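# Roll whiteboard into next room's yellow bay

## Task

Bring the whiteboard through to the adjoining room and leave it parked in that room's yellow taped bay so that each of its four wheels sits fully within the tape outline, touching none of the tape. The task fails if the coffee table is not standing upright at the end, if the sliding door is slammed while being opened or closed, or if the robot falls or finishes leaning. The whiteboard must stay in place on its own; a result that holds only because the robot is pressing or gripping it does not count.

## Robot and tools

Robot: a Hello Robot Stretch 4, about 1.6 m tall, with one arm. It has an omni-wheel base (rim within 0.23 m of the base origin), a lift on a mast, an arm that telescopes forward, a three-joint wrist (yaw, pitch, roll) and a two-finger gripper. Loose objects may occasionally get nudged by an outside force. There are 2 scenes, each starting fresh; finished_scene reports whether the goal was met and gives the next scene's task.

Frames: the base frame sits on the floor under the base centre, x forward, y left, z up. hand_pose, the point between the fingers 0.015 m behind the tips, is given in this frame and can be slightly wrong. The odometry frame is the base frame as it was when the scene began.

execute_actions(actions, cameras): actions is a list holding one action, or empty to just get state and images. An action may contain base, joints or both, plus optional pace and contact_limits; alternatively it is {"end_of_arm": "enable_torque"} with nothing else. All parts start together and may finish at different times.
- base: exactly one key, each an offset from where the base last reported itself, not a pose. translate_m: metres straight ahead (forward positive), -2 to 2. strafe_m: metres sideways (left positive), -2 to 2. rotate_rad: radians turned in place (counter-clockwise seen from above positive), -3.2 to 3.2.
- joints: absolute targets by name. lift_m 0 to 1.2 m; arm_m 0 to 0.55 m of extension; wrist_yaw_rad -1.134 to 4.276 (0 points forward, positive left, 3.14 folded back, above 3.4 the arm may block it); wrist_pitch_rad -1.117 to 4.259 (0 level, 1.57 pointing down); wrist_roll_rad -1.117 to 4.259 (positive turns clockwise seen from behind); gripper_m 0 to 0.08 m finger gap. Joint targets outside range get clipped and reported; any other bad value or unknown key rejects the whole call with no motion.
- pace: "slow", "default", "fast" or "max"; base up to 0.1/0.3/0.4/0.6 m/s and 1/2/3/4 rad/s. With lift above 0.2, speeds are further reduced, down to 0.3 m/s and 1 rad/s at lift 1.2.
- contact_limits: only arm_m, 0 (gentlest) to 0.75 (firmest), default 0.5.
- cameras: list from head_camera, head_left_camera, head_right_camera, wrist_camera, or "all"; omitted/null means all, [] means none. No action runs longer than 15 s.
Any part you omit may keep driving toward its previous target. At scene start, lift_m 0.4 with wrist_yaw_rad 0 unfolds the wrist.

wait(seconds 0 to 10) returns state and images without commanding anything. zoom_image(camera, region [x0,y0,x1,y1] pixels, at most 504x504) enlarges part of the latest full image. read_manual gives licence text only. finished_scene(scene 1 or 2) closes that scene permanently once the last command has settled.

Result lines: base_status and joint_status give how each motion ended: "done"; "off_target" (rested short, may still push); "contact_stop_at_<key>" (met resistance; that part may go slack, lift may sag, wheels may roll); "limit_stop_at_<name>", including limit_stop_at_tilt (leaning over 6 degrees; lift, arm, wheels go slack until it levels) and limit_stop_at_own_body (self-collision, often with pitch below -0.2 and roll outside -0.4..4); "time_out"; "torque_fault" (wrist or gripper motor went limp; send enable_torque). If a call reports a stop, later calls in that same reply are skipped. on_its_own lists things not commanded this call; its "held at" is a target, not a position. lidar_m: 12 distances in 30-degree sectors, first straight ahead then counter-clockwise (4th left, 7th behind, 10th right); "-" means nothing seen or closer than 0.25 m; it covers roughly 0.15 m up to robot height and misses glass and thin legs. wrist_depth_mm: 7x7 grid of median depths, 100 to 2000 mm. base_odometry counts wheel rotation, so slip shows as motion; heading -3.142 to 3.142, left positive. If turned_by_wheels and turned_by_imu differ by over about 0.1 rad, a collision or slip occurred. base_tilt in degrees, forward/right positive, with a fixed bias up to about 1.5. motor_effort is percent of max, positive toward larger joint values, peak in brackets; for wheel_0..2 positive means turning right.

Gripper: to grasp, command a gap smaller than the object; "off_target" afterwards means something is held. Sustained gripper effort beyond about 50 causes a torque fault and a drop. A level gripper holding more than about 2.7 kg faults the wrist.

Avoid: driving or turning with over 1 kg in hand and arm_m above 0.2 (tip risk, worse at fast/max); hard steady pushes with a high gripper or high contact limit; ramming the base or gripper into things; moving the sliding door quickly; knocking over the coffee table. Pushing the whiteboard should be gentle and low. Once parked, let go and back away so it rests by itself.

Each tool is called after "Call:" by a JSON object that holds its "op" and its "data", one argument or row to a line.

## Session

Call:
{"op": "execute_actions", "data": {
  "actions": []
}}

Scene clock: 0.00 s.
base_odometry: x=+0.000 y=+0.000 heading=+0.000 (m, m, rad; odometry frame)
turned_by_wheels: +0.000 (rad since the last result)
turned_by_imu: +0.000 (rad since the last result)
base_tilt: forward=-0.1 right=-0.5 (deg)
lidar_m: 1.24 1.18 1.29 1.78 1.13 0.69 0.61 0.62 0.77 0.91 0.89 1.11
base_status: not commanded
joint_positions: lift_m=+0.239 arm_m=-0.002 wrist_yaw_rad=+3.179 wrist_pitch_rad=+0.003 wrist_roll_rad=-0.003 gripper_m=+0.040
joint_status: not commanded
motor_effort: lift_m=+19 arm_m=+0 wrist_yaw_rad=-1 wrist_pitch_rad=-9 wrist_roll_rad=+2 gripper_m=+1 wheel_0=+0 wheel_1=-1 wheel_2=+1 (%)
hand_pose: x=-0.0464 y=+0.0794 z=+0.4167 quat_wxyz=(-0.019, -0.002, -0.002, +1.000) (m; base frame)
wrist_depth_mm: - 136 135 750 778 798 831 / - - 136 759 778 809 831 / - 110 137 759 778 809 831 / 142 139 183 768 788 820 842 / 204 723 741 768 798 809 854 / 212 715 146 768 144 820 842 / 206 - - - - - 842
pictures: head_camera, head_left_camera, head_right_camera, wrist_camera
camera_calibration (this result's frames):
wrist_camera: T_world_to_cam=[[-0.0524158, 0.998309, -0.0251219, -0.062168], [0.0601488, -0.0219547, -0.997948, 0.468595], [-0.996812, -0.0538193, -0.0588963, 0.14028], [0, 0, 0, 1]] pos_world=[0.108389, 0.0799005, 0.474334]
Images, in order (width x height): head_camera 420x560, head_left_camera 420x672, head_right_camera 420x672, wrist_camera 616x392.

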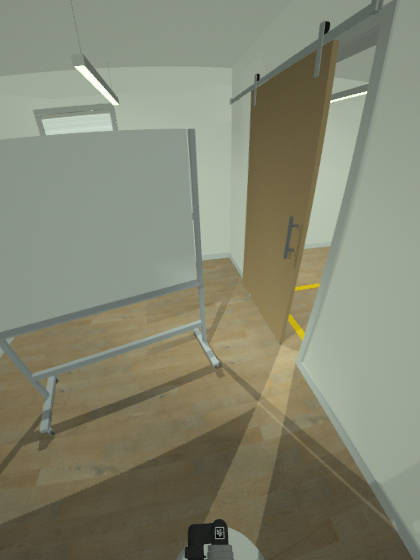

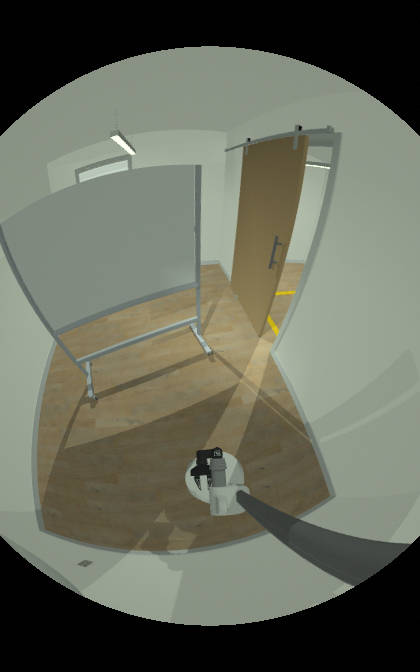

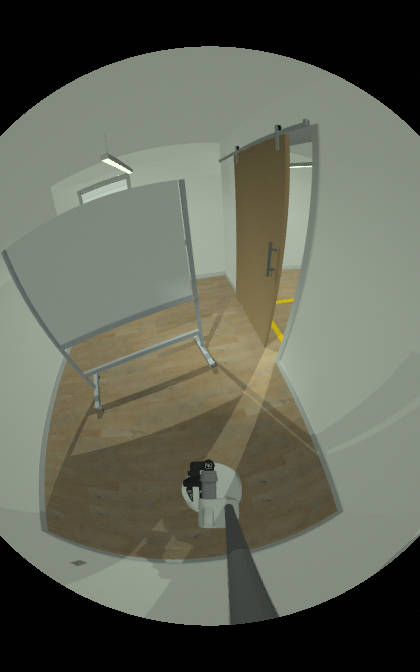

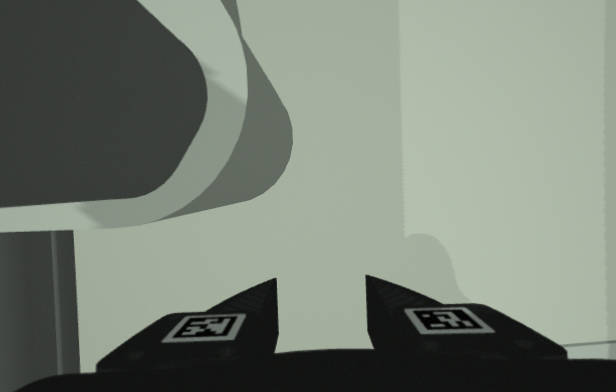

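Call:
{"op": "zoom_image", "data": {
  "camera": "head_camera",
  "region": [0, 200, 420, 460]
}}

Call:
{"op": "zoom_image", "data": {
  "camera": "head_camera",
  "region": [180, 200, 360, 400]
}}

Region (0, 200, 420, 460) of head_camera's 420x560 image, scaled by 1.200, with more detail than that image has; it fills the top 312 rows of this view, and the rest is white.

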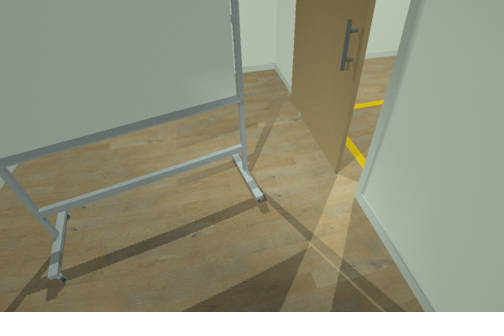

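Region (180, 200, 360, 400) of head_camera's 420x560 image, scaled by 2.520, with more detail than that image has; it fills the left 454 columns of this view, and the rest is white.

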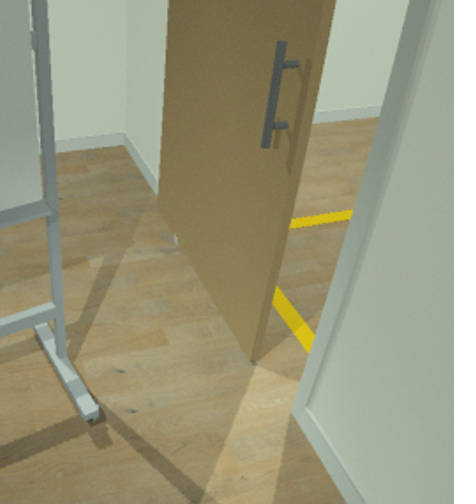

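Call:
{"op": "execute_actions", "data": {
  "actions": [
    {"base": {"rotate_rad": 0.18}, "joints": {"lift_m": 0.45, "wrist_yaw_rad": -1.13, "gripper_m": 0.08}}
  ],
  "cameras": []
}}

Call:
{"op": "execute_actions", "data": {
  "actions": [
    {"base": {"strafe_m": -0.47}, "joints": {"lift_m": 0.82}, "pace": "fast"}
  ],
  "cameras": ["head_camera", "head_right_camera"]
}}

Scene clock: 31.20 s.
base_odometry: x=+0.000 y=+0.000 heading=+0.179 (m, m, rad; odometry frame)
turned_by_wheels: +0.179 (rad since the last result)
turned_by_imu: +0.177 (rad since the last result)
base_tilt: forward=-0.1 right=-0.6 (deg)
lidar_m: 1.21 1.20 1.45 1.78 0.92 0.66 0.61 0.63 0.90 0.90 0.91 1.28
base_status: done
joint_positions: lift_m=+0.450 arm_m=-0.002 wrist_yaw_rad=-1.130 wrist_pitch_rad=+0.003 wrist_roll_rad=-0.003 gripper_m=+0.080
joint_status: all done
motor_effort: lift_m=+23(26) arm_m=+0(0) wrist_yaw_rad=-3(8) wrist_pitch_rad=-8(8) wrist_roll_rad=+2(1) gripper_m=+3(3) wheel_0=-2(5) wheel_1=-2(6) wheel_2=-2(8) (%)
hand_pose: x=+0.1811 y=-0.2296 z=+0.6272 quat_wxyz=(+0.845, -0.001, +0.002, -0.535) (m; base frame)
wrist_depth_mm: 1229 - 991 891 798 732 668 / 1255 - 1025 891 820 732 668 / 1281 - 1025 904 820 741 683 / 1281 - 1042 917 831 741 683 / 1308 - 1042 917 831 750 691 / 1336 1118 166 931 831 128 676 / - - 135 - - - -
pictures: none
No camera images: the call's "cameras" was empty. Leave "cameras" out to get every camera's image.

Scene clock: 33.53 s.
base_odometry: x=+0.084 y=-0.463 heading=+0.180 (m, m, rad; odometry frame)
turned_by_wheels: +0.000 (rad since the last result)
turned_by_imu: -0.001 (rad since the last result)
base_tilt: forward=-0.2 right=-0.6 (deg)
lidar_m: 1.37 1.33 1.55 2.25 0.90 0.66 0.61 0.63 0.46 0.40 0.43 0.62
base_status: done
joint_positions: lift_m=+0.820 arm_m=-0.002 wrist_yaw_rad=-1.130 wrist_pitch_rad=+0.003 wrist_roll_rad=-0.003 gripper_m=+0.080
joint_status: all done
motor_effort: lift_m=+23(25) arm_m=+0(0) wrist_yaw_rad=-1(2) wrist_pitch_rad=-8(7) wrist_roll_rad=+2(2) gripper_m=+1(3) wheel_0=-2(14) wheel_1=+3(11) wheel_2=+1(2) (%)
hand_pose: x=+0.1810 y=-0.2296 z=+0.9973 quat_wxyz=(+0.845, -0.001, +0.002, -0.535) (m; base frame)
wrist_depth_mm: 569 488 427 379 343 312 291 / 574 496 436 384 345 315 291 / 580 500 436 387 347 315 293 / 591 504 439 392 351 319 296 / 603 512 445 394 353 322 296 / 609 496 166 397 357 128 296 / - - 135 - - - -
pictures: head_camera, head_right_camera
Images, in order (width x height): head_camera 420x560, head_right_camera 420x672.

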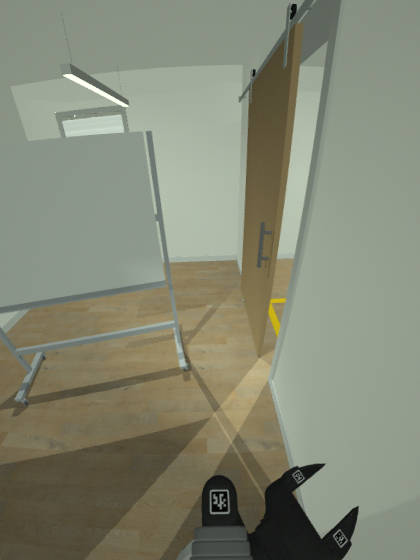

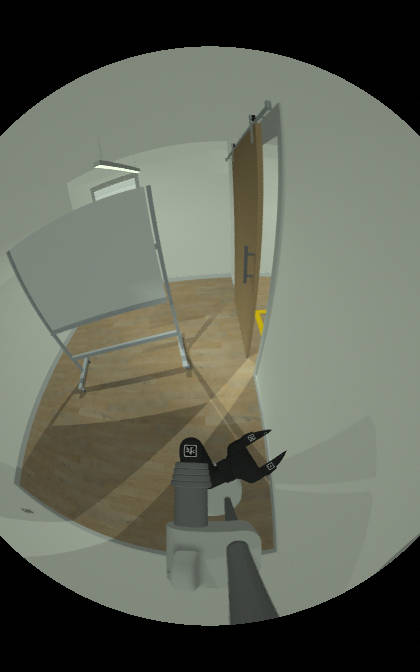

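Call:
{"op": "execute_actions", "data": {
  "actions": [
    {"base": {"translate_m": 0.92}, "joints": {"arm_m": 0.15}, "pace": "fast"}
  ],
  "cameras": ["head_camera", "head_right_camera", "wrist_camera"]
}}

Scene clock: 39.87 s.
base_odometry: x=+0.989 y=-0.298 heading=+0.180 (m, m, rad; odometry frame)
turned_by_wheels: +0.000 (rad since the last result)
turned_by_imu: -0.005 (rad since the last result)
base_tilt: forward=-0.1 right=-0.6 (deg)
lidar_m: 1.33 0.49 0.52 0.97 2.25 1.60 1.52 0.62 0.42 0.39 0.38 0.50
base_status: done
joint_positions: lift_m=+0.820 arm_m=+0.149 wrist_yaw_rad=-1.130 wrist_pitch_rad=+0.003 wrist_roll_rad=-0.003 gripper_m=+0.080
joint_status: all done
motor_effort: lift_m=+23(23) arm_m=+8(10) wrist_yaw_rad=-1(3) wrist_pitch_rad=-9(7) wrist_roll_rad=+2(2) gripper_m=+3(1) wheel_0=+2(9) wheel_1=+1(6) wheel_2=+0(11) (%)
hand_pose: x=+0.3312 y=-0.2296 z=+0.9973 quat_wxyz=(+0.845, -0.001, +0.002, -0.535) (m; base frame)
wrist_depth_mm: 445 382 336 300 - - 1921 / 452 389 342 301 - - 1921 / 459 392 343 297 - - 1921 / 462 399 345 303 - - 1921 / 469 404 347 303 - - 1983 / 477 389 166 307 293 128 1983 / - - 135 - - - -
pictures: head_camera, head_right_camera, wrist_camera
camera_calibration (this result's frames):
wrist_camera: T_world_to_cam=[[-0.897445, -0.440409, -0.0251434, 0.230277], [-0.00342026, 0.0639435, -0.997948, 1.05927], [0.441113, -0.895517, -0.0588921, -0.135253], [0, 0, 0, 1]] pos_world=[0.269946, -0.0874389, 1.05492]
Images, in order (width x height): head_camera 420x560, head_right_camera 420x672, wrist_camera 616x392.

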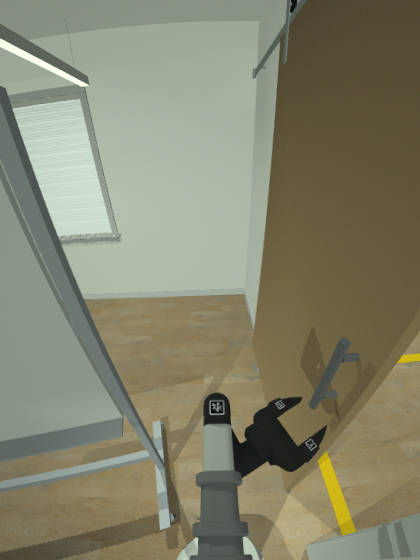

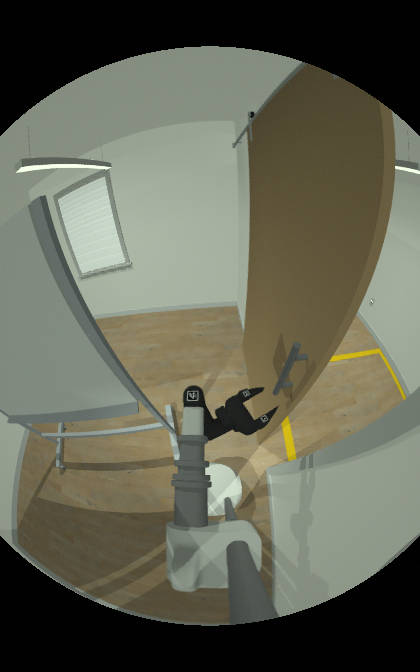

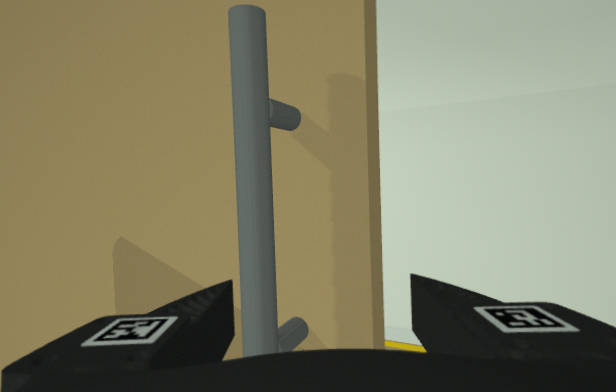

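Call:
{"op": "execute_actions", "data": {
  "actions": [
    {"base": {"strafe_m": -0.07}, "joints": {"arm_m": 0.24}, "pace": "slow"}
  ],
  "cameras": ["head_camera", "wrist_camera"]
}}

Scene clock: 50.27 s.
base_odometry: x=+1.002 y=-0.367 heading=+0.180 (m, m, rad; odometry frame)
turned_by_wheels: +0.000 (rad since the last result)
turned_by_imu: -0.002 (rad since the last result)
base_tilt: forward=-0.2 right=-0.6 (deg)
lidar_m: 1.09 0.57 0.53 0.97 2.26 1.60 1.50 0.51 0.35 0.33 0.35 0.44
base_status: done
joint_positions: lift_m=+0.820 arm_m=+0.239 wrist_yaw_rad=-1.130 wrist_pitch_rad=+0.003 wrist_roll_rad=-0.003 gripper_m=+0.080
joint_status: all done
motor_effort: lift_m=+23(23) arm_m=+8(7) wrist_yaw_rad=-2(0) wrist_pitch_rad=-9(9) wrist_roll_rad=+2(1) gripper_m=+3(0) wheel_0=+2(8) wheel_1=-4(7) wheel_2=+0(0) (%)
hand_pose: x=+0.4211 y=-0.2296 z=+0.9973 quat_wxyz=(+0.845, -0.001, +0.002, -0.535) (m; base frame)
wrist_depth_mm: 329 283 249 146 196 186 1863 / 334 287 251 148 195 187 1921 / 338 290 254 150 199 189 1921 / 342 294 256 152 200 190 1921 / 347 298 258 155 202 191 1921 / 349 287 166 231 204 128 1921 / - - 135 - - - -
pictures: head_camera, wrist_camera
camera_calibration (this result's frames):
wrist_camera: T_world_to_cam=[[-0.897489, -0.44032, -0.0251436, 0.311012], [-0.00341376, 0.0639439, -0.997948, 1.05958], [0.441024, -0.895561, -0.0588921, -0.174891], [0, 0, 0, 1]] pos_world=[0.359878, -0.087434, 1.05492]
Images, in order (width x height): head_camera 420x560, wrist_camera 616x392.

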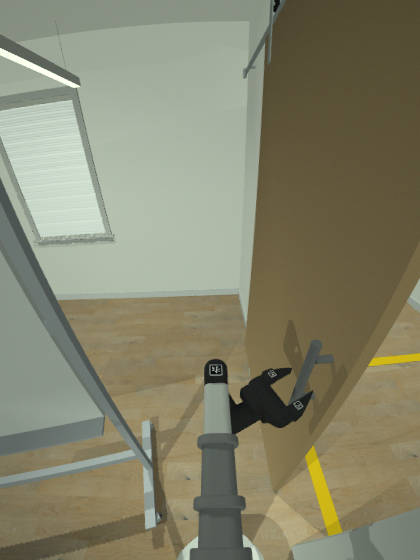

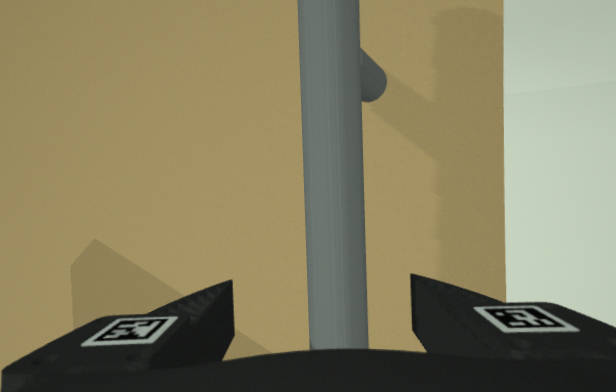

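Call:
{"op": "execute_actions", "data": {
  "actions": [
    {"base": {"strafe_m": -0.018}, "joints": {"gripper_m": 0.06}, "pace": "slow"}
  ],
  "cameras": []
}}

Call:
{"op": "execute_actions", "data": {
  "actions": [
    {"base": {"translate_m": 0.3}, "pace": "slow"}
  ],
  "cameras": ["head_camera", "head_right_camera", "wrist_camera"]
}}

Scene clock: 54.23 s.
base_odometry: x=+1.005 y=-0.384 heading=+0.180 (m, m, rad; odometry frame)
turned_by_wheels: +0.000 (rad since the last result)
turned_by_imu: -0.002 (rad since the last result)
base_tilt: forward=-0.1 right=-0.7 (deg)
lidar_m: 1.05 0.60 0.54 0.96 2.22 1.61 1.43 0.47 0.32 0.28 0.34 0.45
base_status: done
joint_positions: lift_m=+0.820 arm_m=+0.239 wrist_yaw_rad=-1.130 wrist_pitch_rad=+0.003 wrist_roll_rad=-0.003 gripper_m=+0.060
joint_status: all done
motor_effort: lift_m=+23(23) arm_m=+8(8) wrist_yaw_rad=-1(1) wrist_pitch_rad=-8(8) wrist_roll_rad=+2(2) gripper_m=-1(2) wheel_0=+3(6) wheel_1=-4(9) wheel_2=+0(1) (%)
hand_pose: x=+0.4211 y=-0.2296 z=+0.9973 quat_wxyz=(+0.845, -0.001, +0.002, -0.535) (m; base frame)
wrist_depth_mm: 300 258 227 130 181 170 1863 / 304 263 229 130 180 171 1863 / 309 265 231 130 185 172 1921 / 312 267 234 132 186 174 1921 / 317 272 236 133 187 175 1921 / 320 267 146 135 154 169 1921 / 332 - - - - - -
pictures: none
No camera images: the call's "cameras" was empty. Leave "cameras" out to get every camera's image.

Scene clock: 58.53 s.
base_odometry: x=+1.300 y=-0.331 heading=+0.180 (m, m, rad; odometry frame)
turned_by_wheels: +0.000 (rad since the last result)
turned_by_imu: -0.003 (rad since the last result)
base_tilt: forward=+0.0 right=-0.6 (deg)
lidar_m: 0.99 1.96 0.40 0.42 2.45 1.94 1.40 0.50 0.35 2.36 2.46 0.40
base_status: done
joint_positions: lift_m=+0.820 arm_m=+0.239 wrist_yaw_rad=-1.134 wrist_pitch_rad=+0.003 wrist_roll_rad=-0.003 gripper_m=+0.060
joint_status: not commanded
motor_effort: lift_m=+23(23) arm_m=+8(8) wrist_yaw_rad=+13(55) wrist_pitch_rad=-8(7) wrist_roll_rad=+1(2) gripper_m=+0(10) wheel_0=+3(6) wheel_1=+4(6) wheel_2=-4(16) (%)
hand_pose: x=+0.4201 y=-0.2297 z=+0.9973 quat_wxyz=(+0.843, -0.001, +0.002, -0.537) (m; base frame)
wrist_depth_mm: 287 248 218 195 113 160 153 / 290 252 220 196 114 161 991 / 294 255 223 198 114 162 976 / 298 256 224 200 115 163 991 / 301 259 227 202 116 164 991 / 306 256 146 203 116 147 1863 / 317 - - - - - -
pictures: head_camera, head_right_camera, wrist_camera
camera_calibration (this result's frames):
wrist_camera: T_world_to_cam=[[-0.899449, -0.436302, -0.0251438, 0.311831], [-0.00307498, 0.0638507, -0.997955, 1.05945], [0.437015, -0.897532, -0.0587721, -0.173377], [0, 0, 0, 1]] pos_world=[0.359502, -0.0872053, 1.05493]
Images, in order (width x height): head_camera 420x560, head_right_camera 420x672, wrist_camera 616x392.

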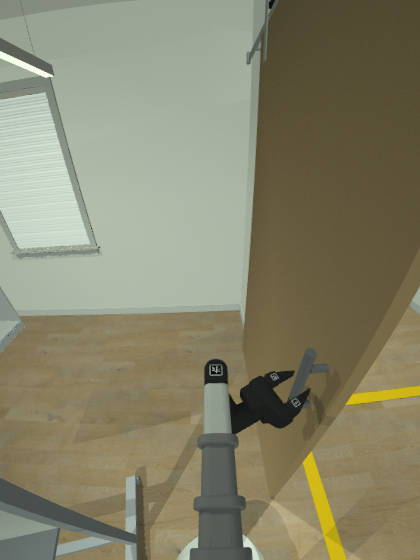

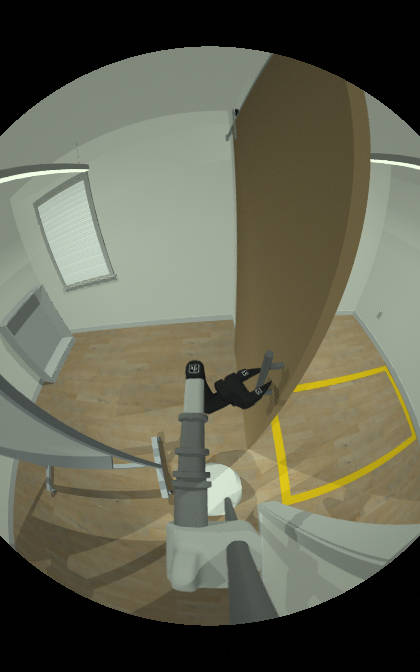

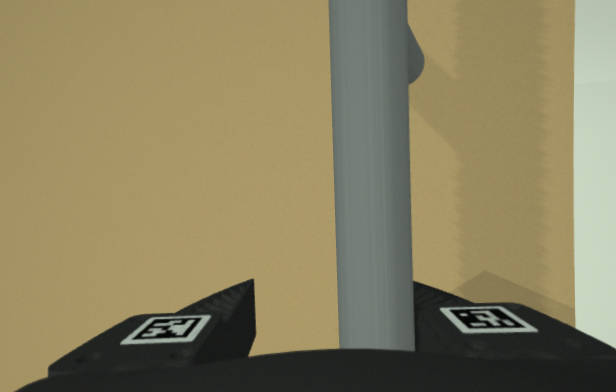

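Call:
{"op": "execute_actions", "data": {
  "actions": [
    {"base": {"rotate_rad": 0.03}, "pace": "slow"}
  ],
  "cameras": []
}}

Call:
{"op": "execute_actions", "data": {
  "actions": [
    {"base": {"translate_m": 0.2}, "pace": "slow"}
  ],
  "cameras": ["head_camera", "head_right_camera"]
}}

Scene clock: 64.87 s.
base_odometry: x=+1.300 y=-0.331 heading=+0.208 (m, m, rad; odometry frame)
turned_by_wheels: +0.028 (rad since the last result)
turned_by_imu: +0.026 (rad since the last result)
base_tilt: forward=-0.1 right=-0.6 (deg)
lidar_m: 1.11 2.00 0.40 0.41 2.43 1.92 1.26 0.48 0.34 2.35 2.49 0.42
base_status: done
joint_positions: lift_m=+0.820 arm_m=+0.239 wrist_yaw_rad=-1.134 wrist_pitch_rad=+0.003 wrist_roll_rad=-0.003 gripper_m=+0.061
joint_status: not commanded
motor_effort: lift_m=+23(23) arm_m=+8(8) wrist_yaw_rad=+10(25) wrist_pitch_rad=-7(8) wrist_roll_rad=+2(2) gripper_m=-6(12) wheel_0=-8(16) wheel_1=-3(6) wheel_2=-11(15) (%)
hand_pose: x=+0.4202 y=-0.2297 z=+0.9972 quat_wxyz=(+0.844, +0.000, +0.002, -0.537) (m; base frame)
wrist_depth_mm: 310 265 231 204 122 166 1808 / 315 268 233 206 123 167 1808 / 320 272 236 208 123 168 1808 / 324 274 238 209 123 169 1863 / 327 277 239 211 124 170 1863 / 332 274 147 212 124 150 1863 / 345 - - - - - -
pictures: none
No camera images: the call's "cameras" was empty. Leave "cameras" out to get every camera's image.

Scene clock: 68.13 s.
base_odometry: x=+1.495 y=-0.290 heading=+0.207 (m, m, rad; odometry frame)
turned_by_wheels: -0.001 (rad since the last result)
turned_by_imu: -0.004 (rad since the last result)
base_tilt: forward=+0.0 right=-0.5 (deg)
lidar_m: 1.13 1.78 2.23 0.36 2.45 2.11 1.26 0.48 0.52 2.35 2.43 0.42
base_status: done
joint_positions: lift_m=+0.820 arm_m=+0.239 wrist_yaw_rad=-1.134 wrist_pitch_rad=+0.003 wrist_roll_rad=-0.003 gripper_m=+0.061
joint_status: not commanded
motor_effort: lift_m=+23(23) arm_m=+8(8) wrist_yaw_rad=+12(31) wrist_pitch_rad=-7(8) wrist_roll_rad=+2(1) gripper_m=-6(5) wheel_0=-3(8) wheel_1=+2(5) wheel_2=-7(15) (%)
hand_pose: x=+0.4201 y=-0.2297 z=+0.9973 quat_wxyz=(+0.843, -0.001, +0.002, -0.537) (m; base frame)
wrist_depth_mm: 309 264 230 204 122 166 1808 / 312 267 232 206 122 167 1808 / 317 271 235 206 123 168 1808 / 322 272 237 209 123 169 1808 / 325 276 239 211 124 171 1808 / 329 273 147 213 124 150 1863 / 343 - - - - - -
pictures: head_camera, head_right_camera
Images, in order (width x height): head_camera 420x560, head_right_camera 420x672.

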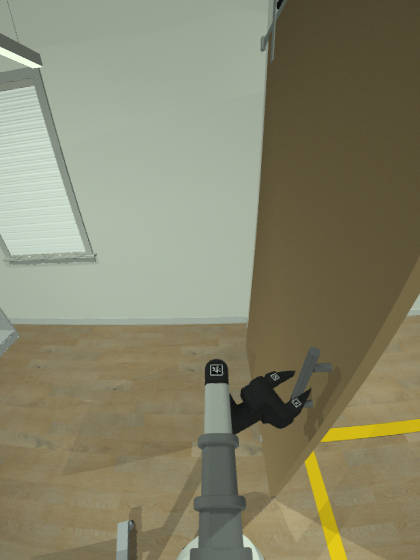

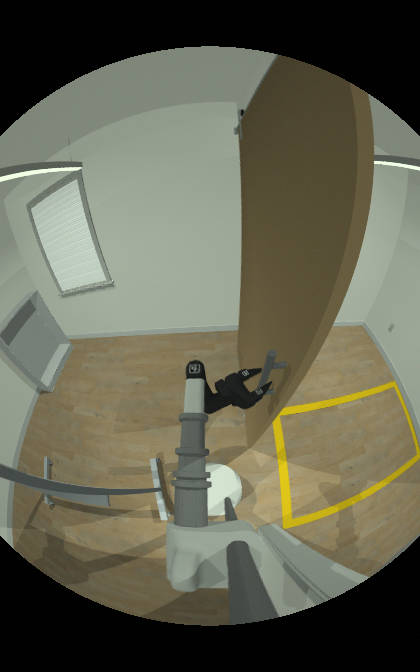

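Call:
{"op": "execute_actions", "data": {
  "actions": [
    {"joints": {"arm_m": 0.4}, "contact_limits": {"arm_m": 0.2}, "pace": "slow"}
  ],
  "cameras": ["head_camera", "head_right_camera"]
}}

Scene clock: 72.97 s.
base_odometry: x=+1.495 y=-0.290 heading=+0.207 (m, m, rad; odometry frame)
turned_by_wheels: +0.000 (rad since the last result)
turned_by_imu: -0.002 (rad since the last result)
base_tilt: forward=+0.0 right=-0.5 (deg)
lidar_m: 1.10 1.78 2.21 0.37 2.48 2.12 1.28 0.47 0.52 2.36 2.43 0.56
base_status: not commanded
joint_positions: lift_m=+0.820 arm_m=+0.398 wrist_yaw_rad=-1.135 wrist_pitch_rad=+0.003 wrist_roll_rad=-0.003 gripper_m=+0.061
joint_status: all done
motor_effort: lift_m=+23(23) arm_m=+9(11) wrist_yaw_rad=+12(31) wrist_pitch_rad=-5(7) wrist_roll_rad=+2(2) gripper_m=-5(4) wheel_0=-5(5) wheel_1=+0(2) wheel_2=-7(7) (%)
contact_limits: arm_m 0.2
hand_pose: x=+0.5798 y=-0.2297 z=+0.9974 quat_wxyz=(+0.843, -0.001, +0.002, -0.537) (m; base frame)
wrist_depth_mm: 309 264 230 204 122 166 1808 / 312 267 233 206 122 167 1863 / 317 271 236 208 123 168 1808 / 322 273 236 208 123 169 1863 / 325 276 239 211 124 170 1863 / 330 273 147 212 124 164 1863 / 342 - - - - - -
pictures: head_camera, head_right_camera
Images, in order (width x height): head_camera 420x560, head_right_camera 420x672.

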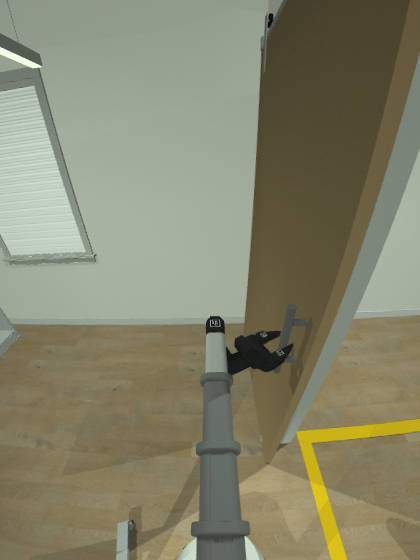

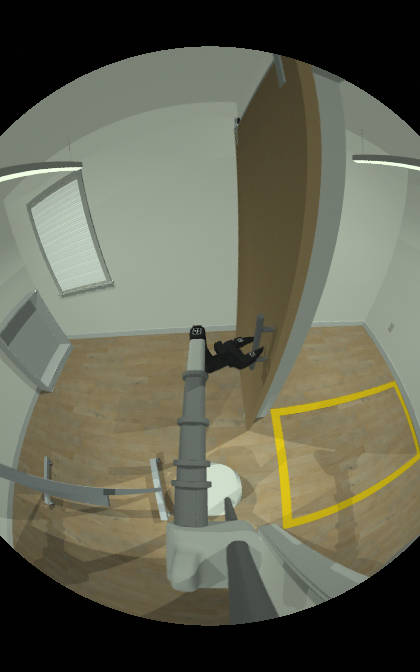

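Call:
{"op": "execute_actions", "data": {
  "actions": [
    {"base": {"strafe_m": 0.05}, "joints": {"arm_m": 0.375, "gripper_m": 0.08}, "pace": "slow"}
  ],
  "cameras": ["wrist_camera"]
}}

Scene clock: 88.67 s.
base_odometry: x=+1.485 y=-0.241 heading=+0.207 (m, m, rad; odometry frame)
turned_by_wheels: +0.000 (rad since the last result)
turned_by_imu: -0.002 (rad since the last result)
base_tilt: forward=-0.1 right=-0.6 (deg)
lidar_m: 1.29 1.77 2.18 0.31 0.36 2.09 1.46 0.50 0.53 2.39 2.44 0.59
base_status: done
joint_positions: lift_m=+0.820 arm_m=+0.376 wrist_yaw_rad=-1.130 wrist_pitch_rad=+0.003 wrist_roll_rad=-0.003 gripper_m=+0.080
joint_status: all done
motor_effort: lift_m=+23(23) arm_m=-8(9) wrist_yaw_rad=+0(13) wrist_pitch_rad=-6(5) wrist_roll_rad=+1(2) gripper_m=+2(3) wheel_0=-2(12) wheel_1=+3(9) wheel_2=-1(5) (%)
hand_pose: x=+0.5590 y=-0.2296 z=+0.9973 quat_wxyz=(+0.845, -0.001, +0.002, -0.536) (m; base frame)
wrist_depth_mm: 404 343 298 263 226 220 1921 / 410 347 301 265 228 221 1863 / 415 353 304 268 229 223 1921 / 421 355 309 271 230 224 1921 / 430 362 310 273 233 224 1983 / 433 349 166 274 182 128 1983 / - - 135 - - - -
pictures: wrist_camera
camera_calibration (this result's frames):
wrist_camera: T_world_to_cam=[[-0.89763, -0.440033, -0.025138, 0.434897], [-0.00323947, 0.0636198, -0.997969, 1.05998], [0.440739, -0.895725, -0.0585325, -0.235935], [0, 0, 0, 1]] pos_world=[0.497796, -0.0873992, 1.05495]
Images, in order (width x height): wrist_camera 616x392.

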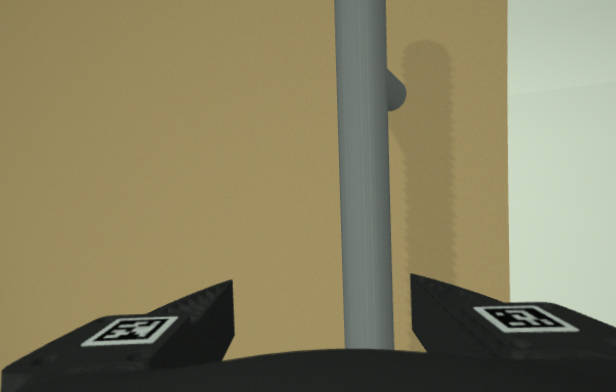

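Call:
{"op": "execute_actions", "data": {
  "actions": [
    {"base": {"translate_m": -0.07}, "joints": {"arm_m": 0.0, "lift_m": 0.5}, "pace": "fast"}
  ],
  "cameras": []
}}

Call:
{"op": "execute_actions", "data": {
  "actions": [
    {"base": {"strafe_m": -0.18}, "joints": {"lift_m": 0.28, "wrist_yaw_rad": 0.23}}
  ],
  "cameras": ["head_left_camera"]
}}

Scene clock: 92.63 s.
base_odometry: x=+1.416 y=-0.256 heading=+0.207 (m, m, rad; odometry frame)
turned_by_wheels: +0.000 (rad since the last result)
turned_by_imu: -0.002 (rad since the last result)
base_tilt: forward=-0.1 right=-0.6 (deg)
lidar_m: 1.29 1.85 2.19 0.34 2.40 2.03 1.46 0.54 0.47 2.42 2.49 0.63
base_status: done
joint_positions: lift_m=+0.500 arm_m=+0.001 wrist_yaw_rad=-1.130 wrist_pitch_rad=+0.003 wrist_roll_rad=-0.003 gripper_m=+0.080
joint_status: all done
motor_effort: lift_m=+16(23) arm_m=-8(8) wrist_yaw_rad=+0(3) wrist_pitch_rad=-10(6) wrist_roll_rad=+2(2) gripper_m=+4(3) wheel_0=-1(6) wheel_1=+0(8) wheel_2=-3(13) (%)
hand_pose: x=+0.1840 y=-0.2296 z=+0.6778 quat_wxyz=(+0.845, -0.001, +0.002, -0.536) (m; base frame)
wrist_depth_mm: 424 1921 - - - - 1921 / 427 1921 - - - - 1921 / 433 1921 - - - - 1983 / 430 1921 - - - - 1983 / 436 627 - - - - 1983 / 436 569 166 - 1921 128 1921 / - - 135 - - - -
pictures: none
No camera images: the call's "cameras" was empty. Leave "cameras" out to get every camera's image.

Scene clock: 94.63 s.
base_odometry: x=+1.453 y=-0.432 heading=+0.207 (m, m, rad; odometry frame)
turned_by_wheels: +0.000 (rad since the last result)
turned_by_imu: -0.001 (rad since the last result)
base_tilt: forward=+0.0 right=-0.6 (deg)
lidar_m: 0.58 1.83 2.38 0.50 2.60 2.05 0.78 0.33 0.42 2.22 2.32 0.56
base_status: done
joint_positions: lift_m=+0.280 arm_m=+0.001 wrist_yaw_rad=+0.230 wrist_pitch_rad=+0.003 wrist_roll_rad=-0.003 gripper_m=+0.080
joint_status: all done
motor_effort: lift_m=+16(15) arm_m=-8(8) wrist_yaw_rad=-1(8) wrist_pitch_rad=-6(7) wrist_roll_rad=+2(2) gripper_m=+3(1) wheel_0=+0(7) wheel_1=+0(10) wheel_2=+0(3) (%)
hand_pose: x=+0.3993 y=-0.0367 z=+0.4579 quat_wxyz=(+0.993, -0.002, +0.001, +0.115) (m; base frame)
wrist_depth_mm: 1921 1808 1661 1576 1464 407 270 / 1921 1756 1661 1576 1499 413 272 / 1983 1808 1708 1576 1464 418 274 / 1983 1863 1708 1576 1499 427 277 / 1983 1808 1661 1576 1499 439 278 / 1661 1576 166 1464 1366 128 279 / - - 135 - - - -
pictures: head_left_camera
Images, in order (width x height): head_left_camera 420x672.

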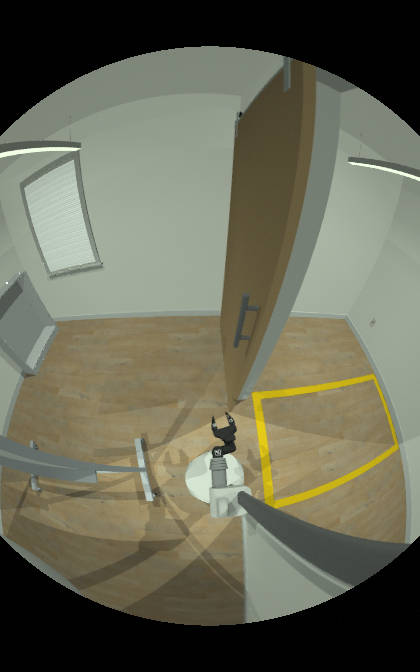

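Call:
{"op": "execute_actions", "data": {
  "actions": [
    {"base": {"rotate_rad": 1.571}}
  ],
  "cameras": ["head_camera", "head_left_camera", "wrist_camera"]
}}

Scene clock: 97.83 s.
base_odometry: x=+1.453 y=-0.432 heading=+1.777 (m, m, rad; odometry frame)
turned_by_wheels: +1.570 (rad since the last result)
turned_by_imu: +1.568 (rad since the last result)
base_tilt: forward=-0.1 right=-0.6 (deg)
lidar_m: 0.50 2.60 2.00 0.78 0.35 0.40 2.22 2.35 0.56 0.61 1.87 2.36
base_status: done
joint_positions: lift_m=+0.280 arm_m=+0.001 wrist_yaw_rad=+0.230 wrist_pitch_rad=+0.003 wrist_roll_rad=-0.003 gripper_m=+0.080
joint_status: not commanded
motor_effort: lift_m=+16(16) arm_m=-8(8) wrist_yaw_rad=-3(2) wrist_pitch_rad=-7(8) wrist_roll_rad=+3(3) gripper_m=+3(3) wheel_0=-3(9) wheel_1=-2(6) wheel_2=-3(9) (%)
hand_pose: x=+0.3993 y=-0.0366 z=+0.4578 quat_wxyz=(+0.993, -0.002, +0.001, +0.115) (m; base frame)
wrist_depth_mm: - - - 627 - - 1921 / - - - 1205 - - 1863 / - - - - - - 1921 / - - - - - - 1921 / - - - - 260 - 1921 / 1618 1618 166 1499 260 128 1537 / - - 135 - - - -
pictures: head_camera, head_left_camera, wrist_camera
camera_calibration (this result's frames):
wrist_camera: T_world_to_cam=[[0.242887, -0.969734, -0.0249389, -0.111947], [-0.0631332, 0.00985188, -0.997956, 0.530659], [0.967998, 0.243965, -0.0588295, -0.19292], [0, 0, 0, 1]] pos_world=[0.247439, -0.0667206, 0.515433]
Images, in order (width x height): head_camera 420x560, head_left_camera 420x672, wrist_camera 616x392.

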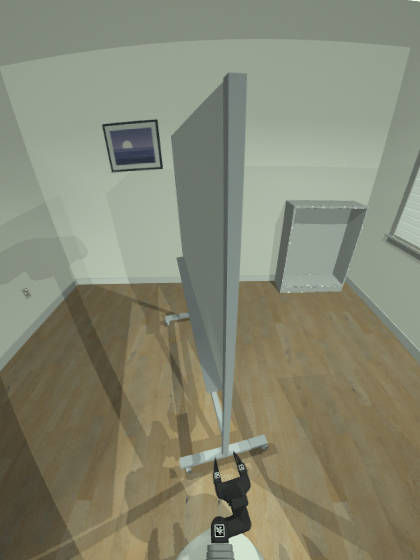

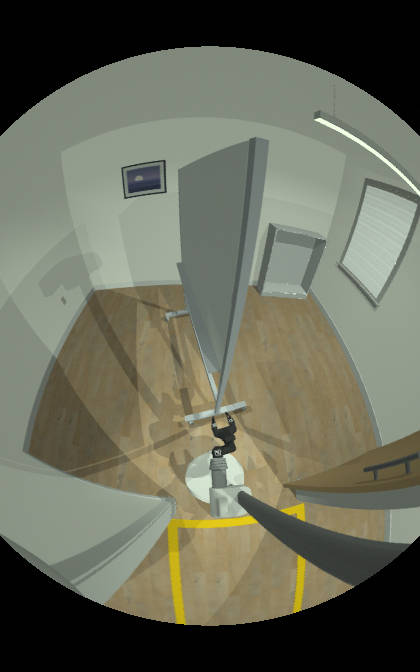

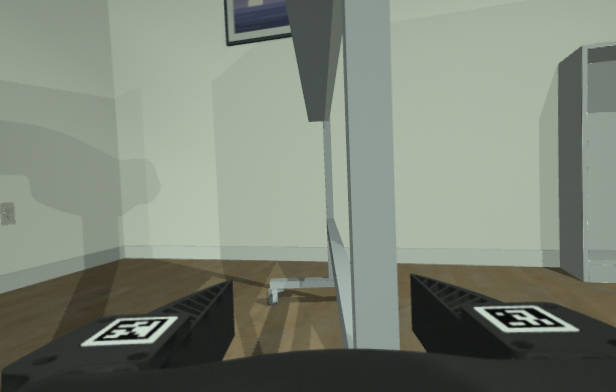

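Call:
{"op": "execute_actions", "data": {
  "actions": [
    {"joints": {"arm_m": 0.14, "wrist_yaw_rad": 0.195}, "contact_limits": {"arm_m": 0.2}}
  ],
  "cameras": ["wrist_camera"]
}}

Scene clock: 102.93 s.
base_odometry: x=+1.453 y=-0.432 heading=+1.777 (m, m, rad; odometry frame)
turned_by_wheels: +0.000 (rad since the last result)
turned_by_imu: -0.002 (rad since the last result)
base_tilt: forward=-0.1 right=-0.6 (deg)
lidar_m: 0.50 2.58 2.03 0.73 0.36 0.41 2.21 2.33 0.58 0.62 1.86 2.33
base_status: not commanded
joint_positions: lift_m=+0.280 arm_m=+0.139 wrist_yaw_rad=+0.195 wrist_pitch_rad=+0.003 wrist_roll_rad=-0.003 gripper_m=+0.080
joint_status: all done
motor_effort: lift_m=+17(17) arm_m=+8(7) wrist_yaw_rad=-1(3) wrist_pitch_rad=-7(7) wrist_roll_rad=+2(2) gripper_m=+2(1) wheel_0=-3(3) wheel_1=-2(2) wheel_2=-3(3) (%)
contact_limits: arm_m 0.2
hand_pose: x=+0.5350 y=-0.0445 z=+0.4578 quat_wxyz=(+0.995, -0.002, +0.001, +0.097) (m; base frame)
wrist_depth_mm: - - - 126 - 1983 1808 / - - - 126 - 1921 1808 / - - - 128 - 1983 1808 / - - - 128 - 1983 1863 / - - - 129 - 1983 1808 / 1661 1618 166 130 1255 128 1499 / - - 135 - - - -
pictures: wrist_camera
camera_calibration (this result's frames):
wrist_camera: T_world_to_cam=[[0.208715, -0.977658, -0.0249394, -0.13468], [-0.0627766, 0.0120553, -0.997955, 0.539205], [0.97596, 0.209854, -0.058858, -0.328116], [0, 0, 0, 1]] pos_world=[0.382188, -0.0693152, 0.515431]
Images, in order (width x height): wrist_camera 616x392.

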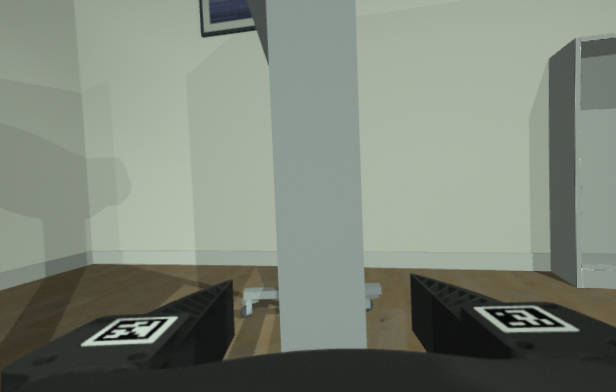

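Call:
{"op": "execute_actions", "data": {
  "actions": [
    {"joints": {"gripper_m": 0.026}}
  ],
  "cameras": []
}}

Scene clock: 110.93 s.
base_odometry: x=+1.453 y=-0.432 heading=+1.777 (m, m, rad; odometry frame)
turned_by_wheels: +0.000 (rad since the last result)
turned_by_imu: -0.002 (rad since the last result)
base_tilt: forward=-0.2 right=-0.6 (deg)
lidar_m: 0.50 2.60 2.03 0.78 0.35 0.43 2.21 2.32 0.58 0.60 1.86 2.37
base_status: not commanded
joint_positions: lift_m=+0.280 arm_m=+0.139 wrist_yaw_rad=+0.196 wrist_pitch_rad=+0.003 wrist_roll_rad=-0.003 gripper_m=+0.029
joint_status: gripper_m off_target (ended at +0.029, target +0.026)
motor_effort: lift_m=+17(17) arm_m=+8(8) wrist_yaw_rad=-4(4) wrist_pitch_rad=-9(7) wrist_roll_rad=+0(1) gripper_m=-23(25) wheel_0=-3(3) wheel_1=-2(2) wheel_2=-3(3) (%)
hand_pose: x=+0.5351 y=-0.0443 z=+0.4578 quat_wxyz=(+0.995, -0.002, +0.001, +0.098) (m; base frame)
wrist_depth_mm: - - - 126 - 1983 1863 / - - - 126 - 1921 1808 / - - - 127 - 1921 1808 / - - - 128 - 1983 1863 / - - - 129 - 1983 1808 / 1661 1576 1537 130 130 1537 1397 / 1160 1205 - - - - 1118
pictures: none
No camera images: the call's "cameras" was empty. Leave "cameras" out to get every camera's image.

Call:
{"op": "execute_actions", "data": {
  "actions": [
    {"base": {"strafe_m": -0.07}, "joints": {"arm_m": 0.03, "wrist_yaw_rad": 0.215}, "pace": "slow"}
  ],
  "cameras": ["head_left_camera"]
}}

Scene clock: 114.87 s.
base_odometry: x=+1.522 y=-0.417 heading=+1.778 (m, m, rad; odometry frame)
turned_by_wheels: +0.000 (rad since the last result)
turned_by_imu: -0.001 (rad since the last result)
base_tilt: forward=+0.0 right=-0.6 (deg)
lidar_m: 0.36 2.60 2.10 0.75 0.39 2.33 2.22 2.31 0.50 0.54 1.78 2.35
base_status: done
joint_positions: lift_m=+0.280 arm_m=+0.032 wrist_yaw_rad=+0.222 wrist_pitch_rad=+0.005 wrist_roll_rad=-0.004 gripper_m=+0.029
joint_status: all done
on_its_own: wrist_yaw_rad is at rest, and its effort (-22) is outside its rest range (-13 to +13)
motor_effort: lift_m=+17(17) arm_m=-11(13) wrist_yaw_rad=-22(30) wrist_pitch_rad=-12(13) wrist_roll_rad=+3(3) gripper_m=-22(22) wheel_0=+4(10) wheel_1=-4(10) wheel_2=+4(6) (%)
hand_pose: x=+0.4295 y=-0.0384 z=+0.4574 quat_wxyz=(+0.994, -0.002, +0.002, +0.111) (m; base frame)
wrist_depth_mm: - - - 126 - - 1863 / - - - 127 - - 1863 / - - - 128 - - 1863 / - - - 128 - - 1863 / - - - 129 - - 1863 / 1661 1618 1537 131 131 1537 1397 / 1160 1205 - - - - 1118
pictures: head_left_camera
Images, in order (width x height): head_left_camera 420x672.

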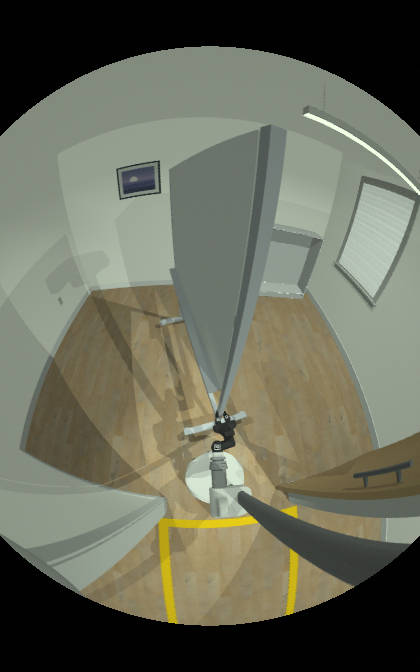

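Call:
{"op": "execute_actions", "data": {
  "actions": [
    {"base": {"translate_m": -0.3}, "joints": {"wrist_yaw_rad": 0.195}}
  ],
  "cameras": ["head_left_camera", "wrist_camera"]
}}

Scene clock: 118.90 s.
base_odometry: x=+1.583 y=-0.711 heading=+1.777 (m, m, rad; odometry frame)
turned_by_wheels: +0.000 (rad since the last result)
turned_by_imu: +0.000 (rad since the last result)
base_tilt: forward=-0.1 right=-0.6 (deg)
lidar_m: 0.39 2.89 0.36 0.36 1.49 2.00 1.94 2.02 1.77 0.48 0.51 2.45
base_status: done
joint_positions: lift_m=+0.280 arm_m=+0.032 wrist_yaw_rad=+0.194 wrist_pitch_rad=+0.005 wrist_roll_rad=-0.004 gripper_m=+0.029
joint_status: all done
motor_effort: lift_m=+16(17) arm_m=-9(11) wrist_yaw_rad=+2(42) wrist_pitch_rad=-12(12) wrist_roll_rad=+3(3) gripper_m=-22(24) wheel_0=-2(7) wheel_1=-3(10) wheel_2=+2(15) (%)
hand_pose: x=+0.4280 y=-0.0447 z=+0.4574 quat_wxyz=(+0.995, -0.002, +0.002, +0.097) (m; base frame)
wrist_depth_mm: - - - 127 - - - / - - - 128 - - - / - - - 129 - - - / - - - 130 - - - / - - - 131 - - - / 1618 1618 1537 131 131 1537 1366 / 1138 1160 - - - - 1118
pictures: head_left_camera, wrist_camera
camera_calibration (this result's frames):
wrist_camera: T_world_to_cam=[[0.207734, -0.977872, -0.0247492, -0.112241], [-0.0644429, 0.011565, -0.997854, 0.53276], [0.97606, 0.208883, -0.0606145, -0.222925], [0, 0, 0, 1]] pos_world=[0.275237, -0.0693537, 0.515326]
Images, in order (width x height): head_left_camera 420x672, wrist_camera 616x392.

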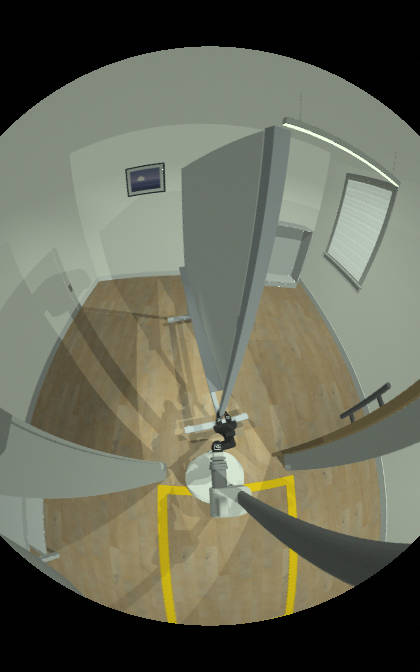

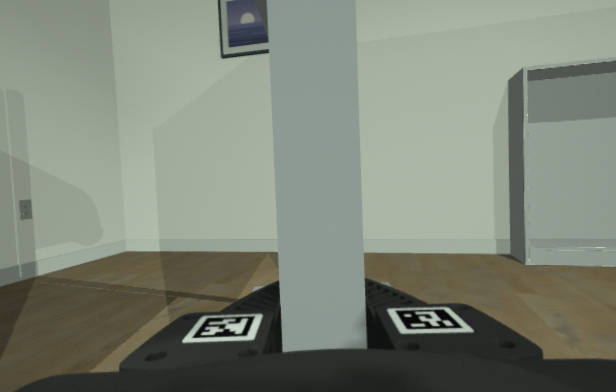

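Call:
{"op": "execute_actions", "data": {
  "actions": [
    {"base": {"translate_m": -0.35}, "joints": {"wrist_yaw_rad": 0.15}}
  ],
  "cameras": ["head_left_camera"]
}}

Scene clock: 122.77 s.
base_odometry: x=+1.655 y=-1.053 heading=+1.777 (m, m, rad; odometry frame)
turned_by_wheels: -0.001 (rad since the last result)
turned_by_imu: -0.001 (rad since the last result)
base_tilt: forward=-0.1 right=-0.7 (deg)
lidar_m: 0.40 0.53 0.50 1.37 1.54 1.65 1.56 1.67 1.76 1.21 0.65 0.72
base_status: done
joint_positions: lift_m=+0.280 arm_m=+0.032 wrist_yaw_rad=+0.145 wrist_pitch_rad=+0.005 wrist_roll_rad=-0.004 gripper_m=+0.029
joint_status: all done
on_its_own: wrist_yaw_rad is at rest, and its effort (+14) is outside its rest range (-13 to +13)
motor_effort: lift_m=+17(17) arm_m=-9(9) wrist_yaw_rad=+14(44) wrist_pitch_rad=-12(14) wrist_roll_rad=+3(4) gripper_m=-25(23) wheel_0=-5(7) wheel_1=-5(8) wheel_2=+1(19) (%)
hand_pose: x=+0.4255 y=-0.0558 z=+0.4574 quat_wxyz=(+0.997, -0.002, +0.002, +0.072) (m; base frame)
wrist_depth_mm: - - - 128 - - - / - - - 129 - - - / - - - 130 - - - / - - - 131 - - - / - - - 132 - - - / 1618 1576 1537 132 132 1537 1366 / 1138 1205 - - - - 1118
pictures: head_left_camera
Images, in order (width x height): head_left_camera 420x672.

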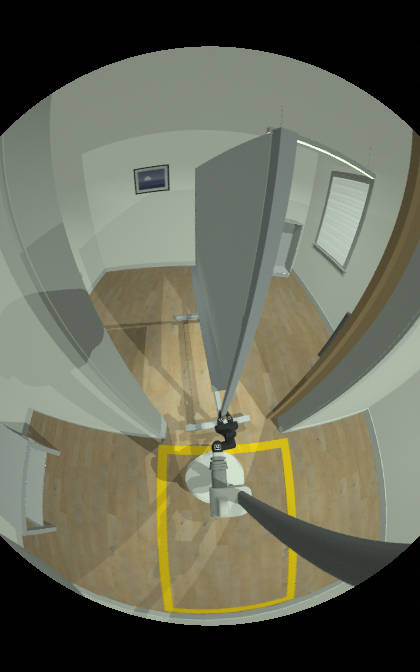

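Call:
{"op": "execute_actions", "data": {
  "actions": [
    {"base": {"translate_m": -0.4}, "joints": {"wrist_yaw_rad": 0.09}}
  ],
  "cameras": ["head_left_camera", "head_right_camera"]
}}

Scene clock: 127.20 s.
base_odometry: x=+1.736 y=-1.445 heading=+1.776 (m, m, rad; odometry frame)
turned_by_wheels: +0.000 (rad since the last result)
turned_by_imu: +0.000 (rad since the last result)
base_tilt: forward=-0.1 right=-0.7 (deg)
lidar_m: 0.37 0.80 1.05 1.43 1.52 1.24 1.18 1.26 1.73 1.68 1.01 0.91
base_status: done
joint_positions: lift_m=+0.280 arm_m=+0.032 wrist_yaw_rad=+0.085 wrist_pitch_rad=+0.005 wrist_roll_rad=-0.004 gripper_m=+0.029
joint_status: all done
motor_effort: lift_m=+17(17) arm_m=-9(9) wrist_yaw_rad=+13(44) wrist_pitch_rad=-13(14) wrist_roll_rad=+3(3) gripper_m=-25(25) wheel_0=-3(12) wheel_1=-3(8) wheel_2=+2(17) (%)
hand_pose: x=+0.4218 y=-0.0691 z=+0.4574 quat_wxyz=(+0.999, -0.002, +0.002, +0.042) (m; base frame)
wrist_depth_mm: 574 - - 129 - - - / 574 - - 130 - - - / 569 - - 131 - - - / 559 - - 132 - - - / 559 - - 133 - - - / 554 1618 1537 134 133 1537 1366 / 544 1205 - - - - 1118
pictures: head_left_camera, head_right_camera
Images, in order (width x height): head_left_camera 420x672, head_right_camera 420x672.

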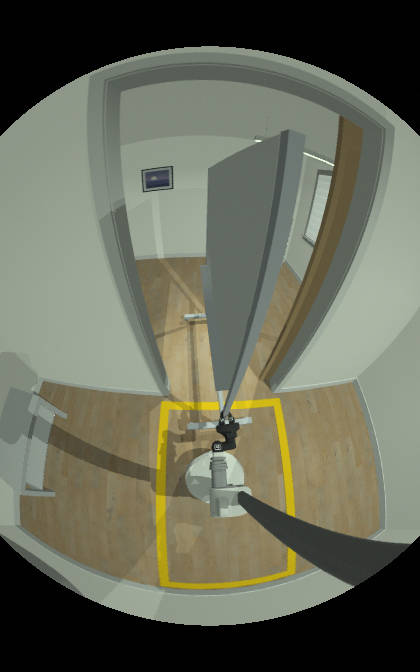

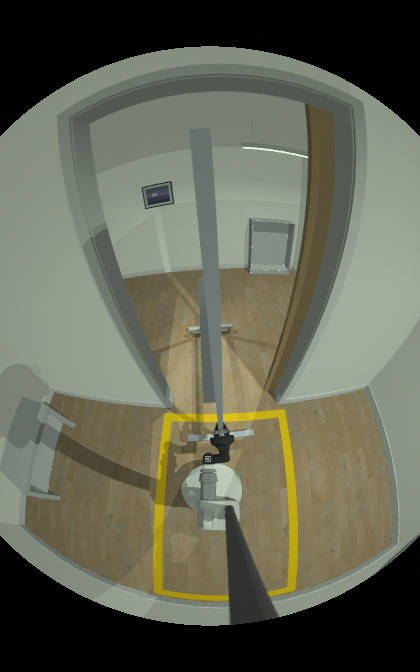

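Call:
{"op": "execute_actions", "data": {
  "actions": [
    {"base": {"translate_m": -0.55}, "joints": {"wrist_yaw_rad": 0.055}}
  ],
  "cameras": ["head_right_camera"]
}}

Call:
{"op": "zoom_image", "data": {
  "camera": "head_right_camera",
  "region": [110, 260, 330, 480]
}}

Scene clock: 132.50 s.
base_odometry: x=+1.848 y=-1.983 heading=+1.776 (m, m, rad; odometry frame)
turned_by_wheels: +0.000 (rad since the last result)
turned_by_imu: -0.001 (rad since the last result)
base_tilt: forward=-0.1 right=-0.5 (deg)
lidar_m: 0.38 1.34 1.52 1.45 0.92 0.66 0.64 0.67 0.94 1.65 1.75 1.38
base_status: done
joint_positions: lift_m=+0.280 arm_m=+0.032 wrist_yaw_rad=+0.050 wrist_pitch_rad=+0.005 wrist_roll_rad=-0.004 gripper_m=+0.030
joint_status: all done
motor_effort: lift_m=+17(17) arm_m=-9(9) wrist_yaw_rad=+13(27) wrist_pitch_rad=-11(13) wrist_roll_rad=+3(3) gripper_m=-29(28) wheel_0=-4(9) wheel_1=-3(10) wheel_2=+2(18) (%)
hand_pose: x=+0.4192 y=-0.0767 z=+0.4574 quat_wxyz=(+1.000, -0.002, +0.002, +0.025) (m; base frame)
wrist_depth_mm: 1060 1042 - 130 - 1078 931 / 1060 1060 - 131 - 1078 931 / 1078 1060 - 132 - 1078 931 / 1078 1060 - 133 - 1098 946 / 1078 1042 - 134 - 1098 946 / 1098 1078 1078 135 133 1098 946 / 1078 1078 - - - - 960
pictures: head_right_camera
Images, in order (width x height): head_right_camera 420x672.

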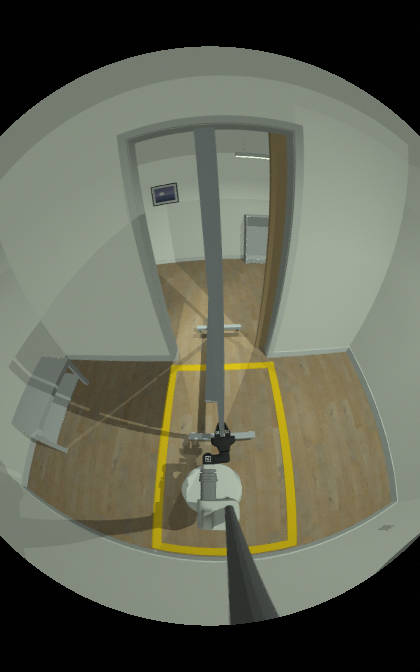

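Region (110, 260, 330, 480) of head_right_camera's 420x672 image, scaled by 2.291, with more detail than that image has.

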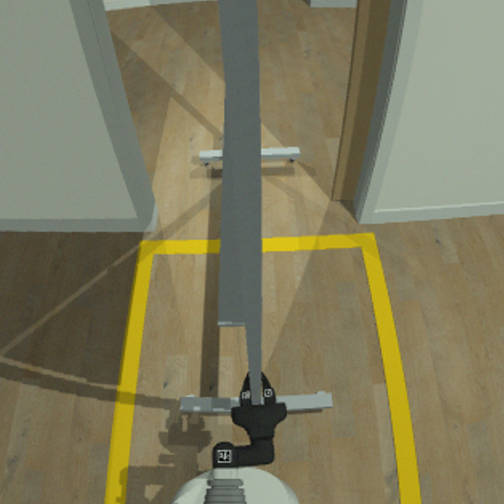

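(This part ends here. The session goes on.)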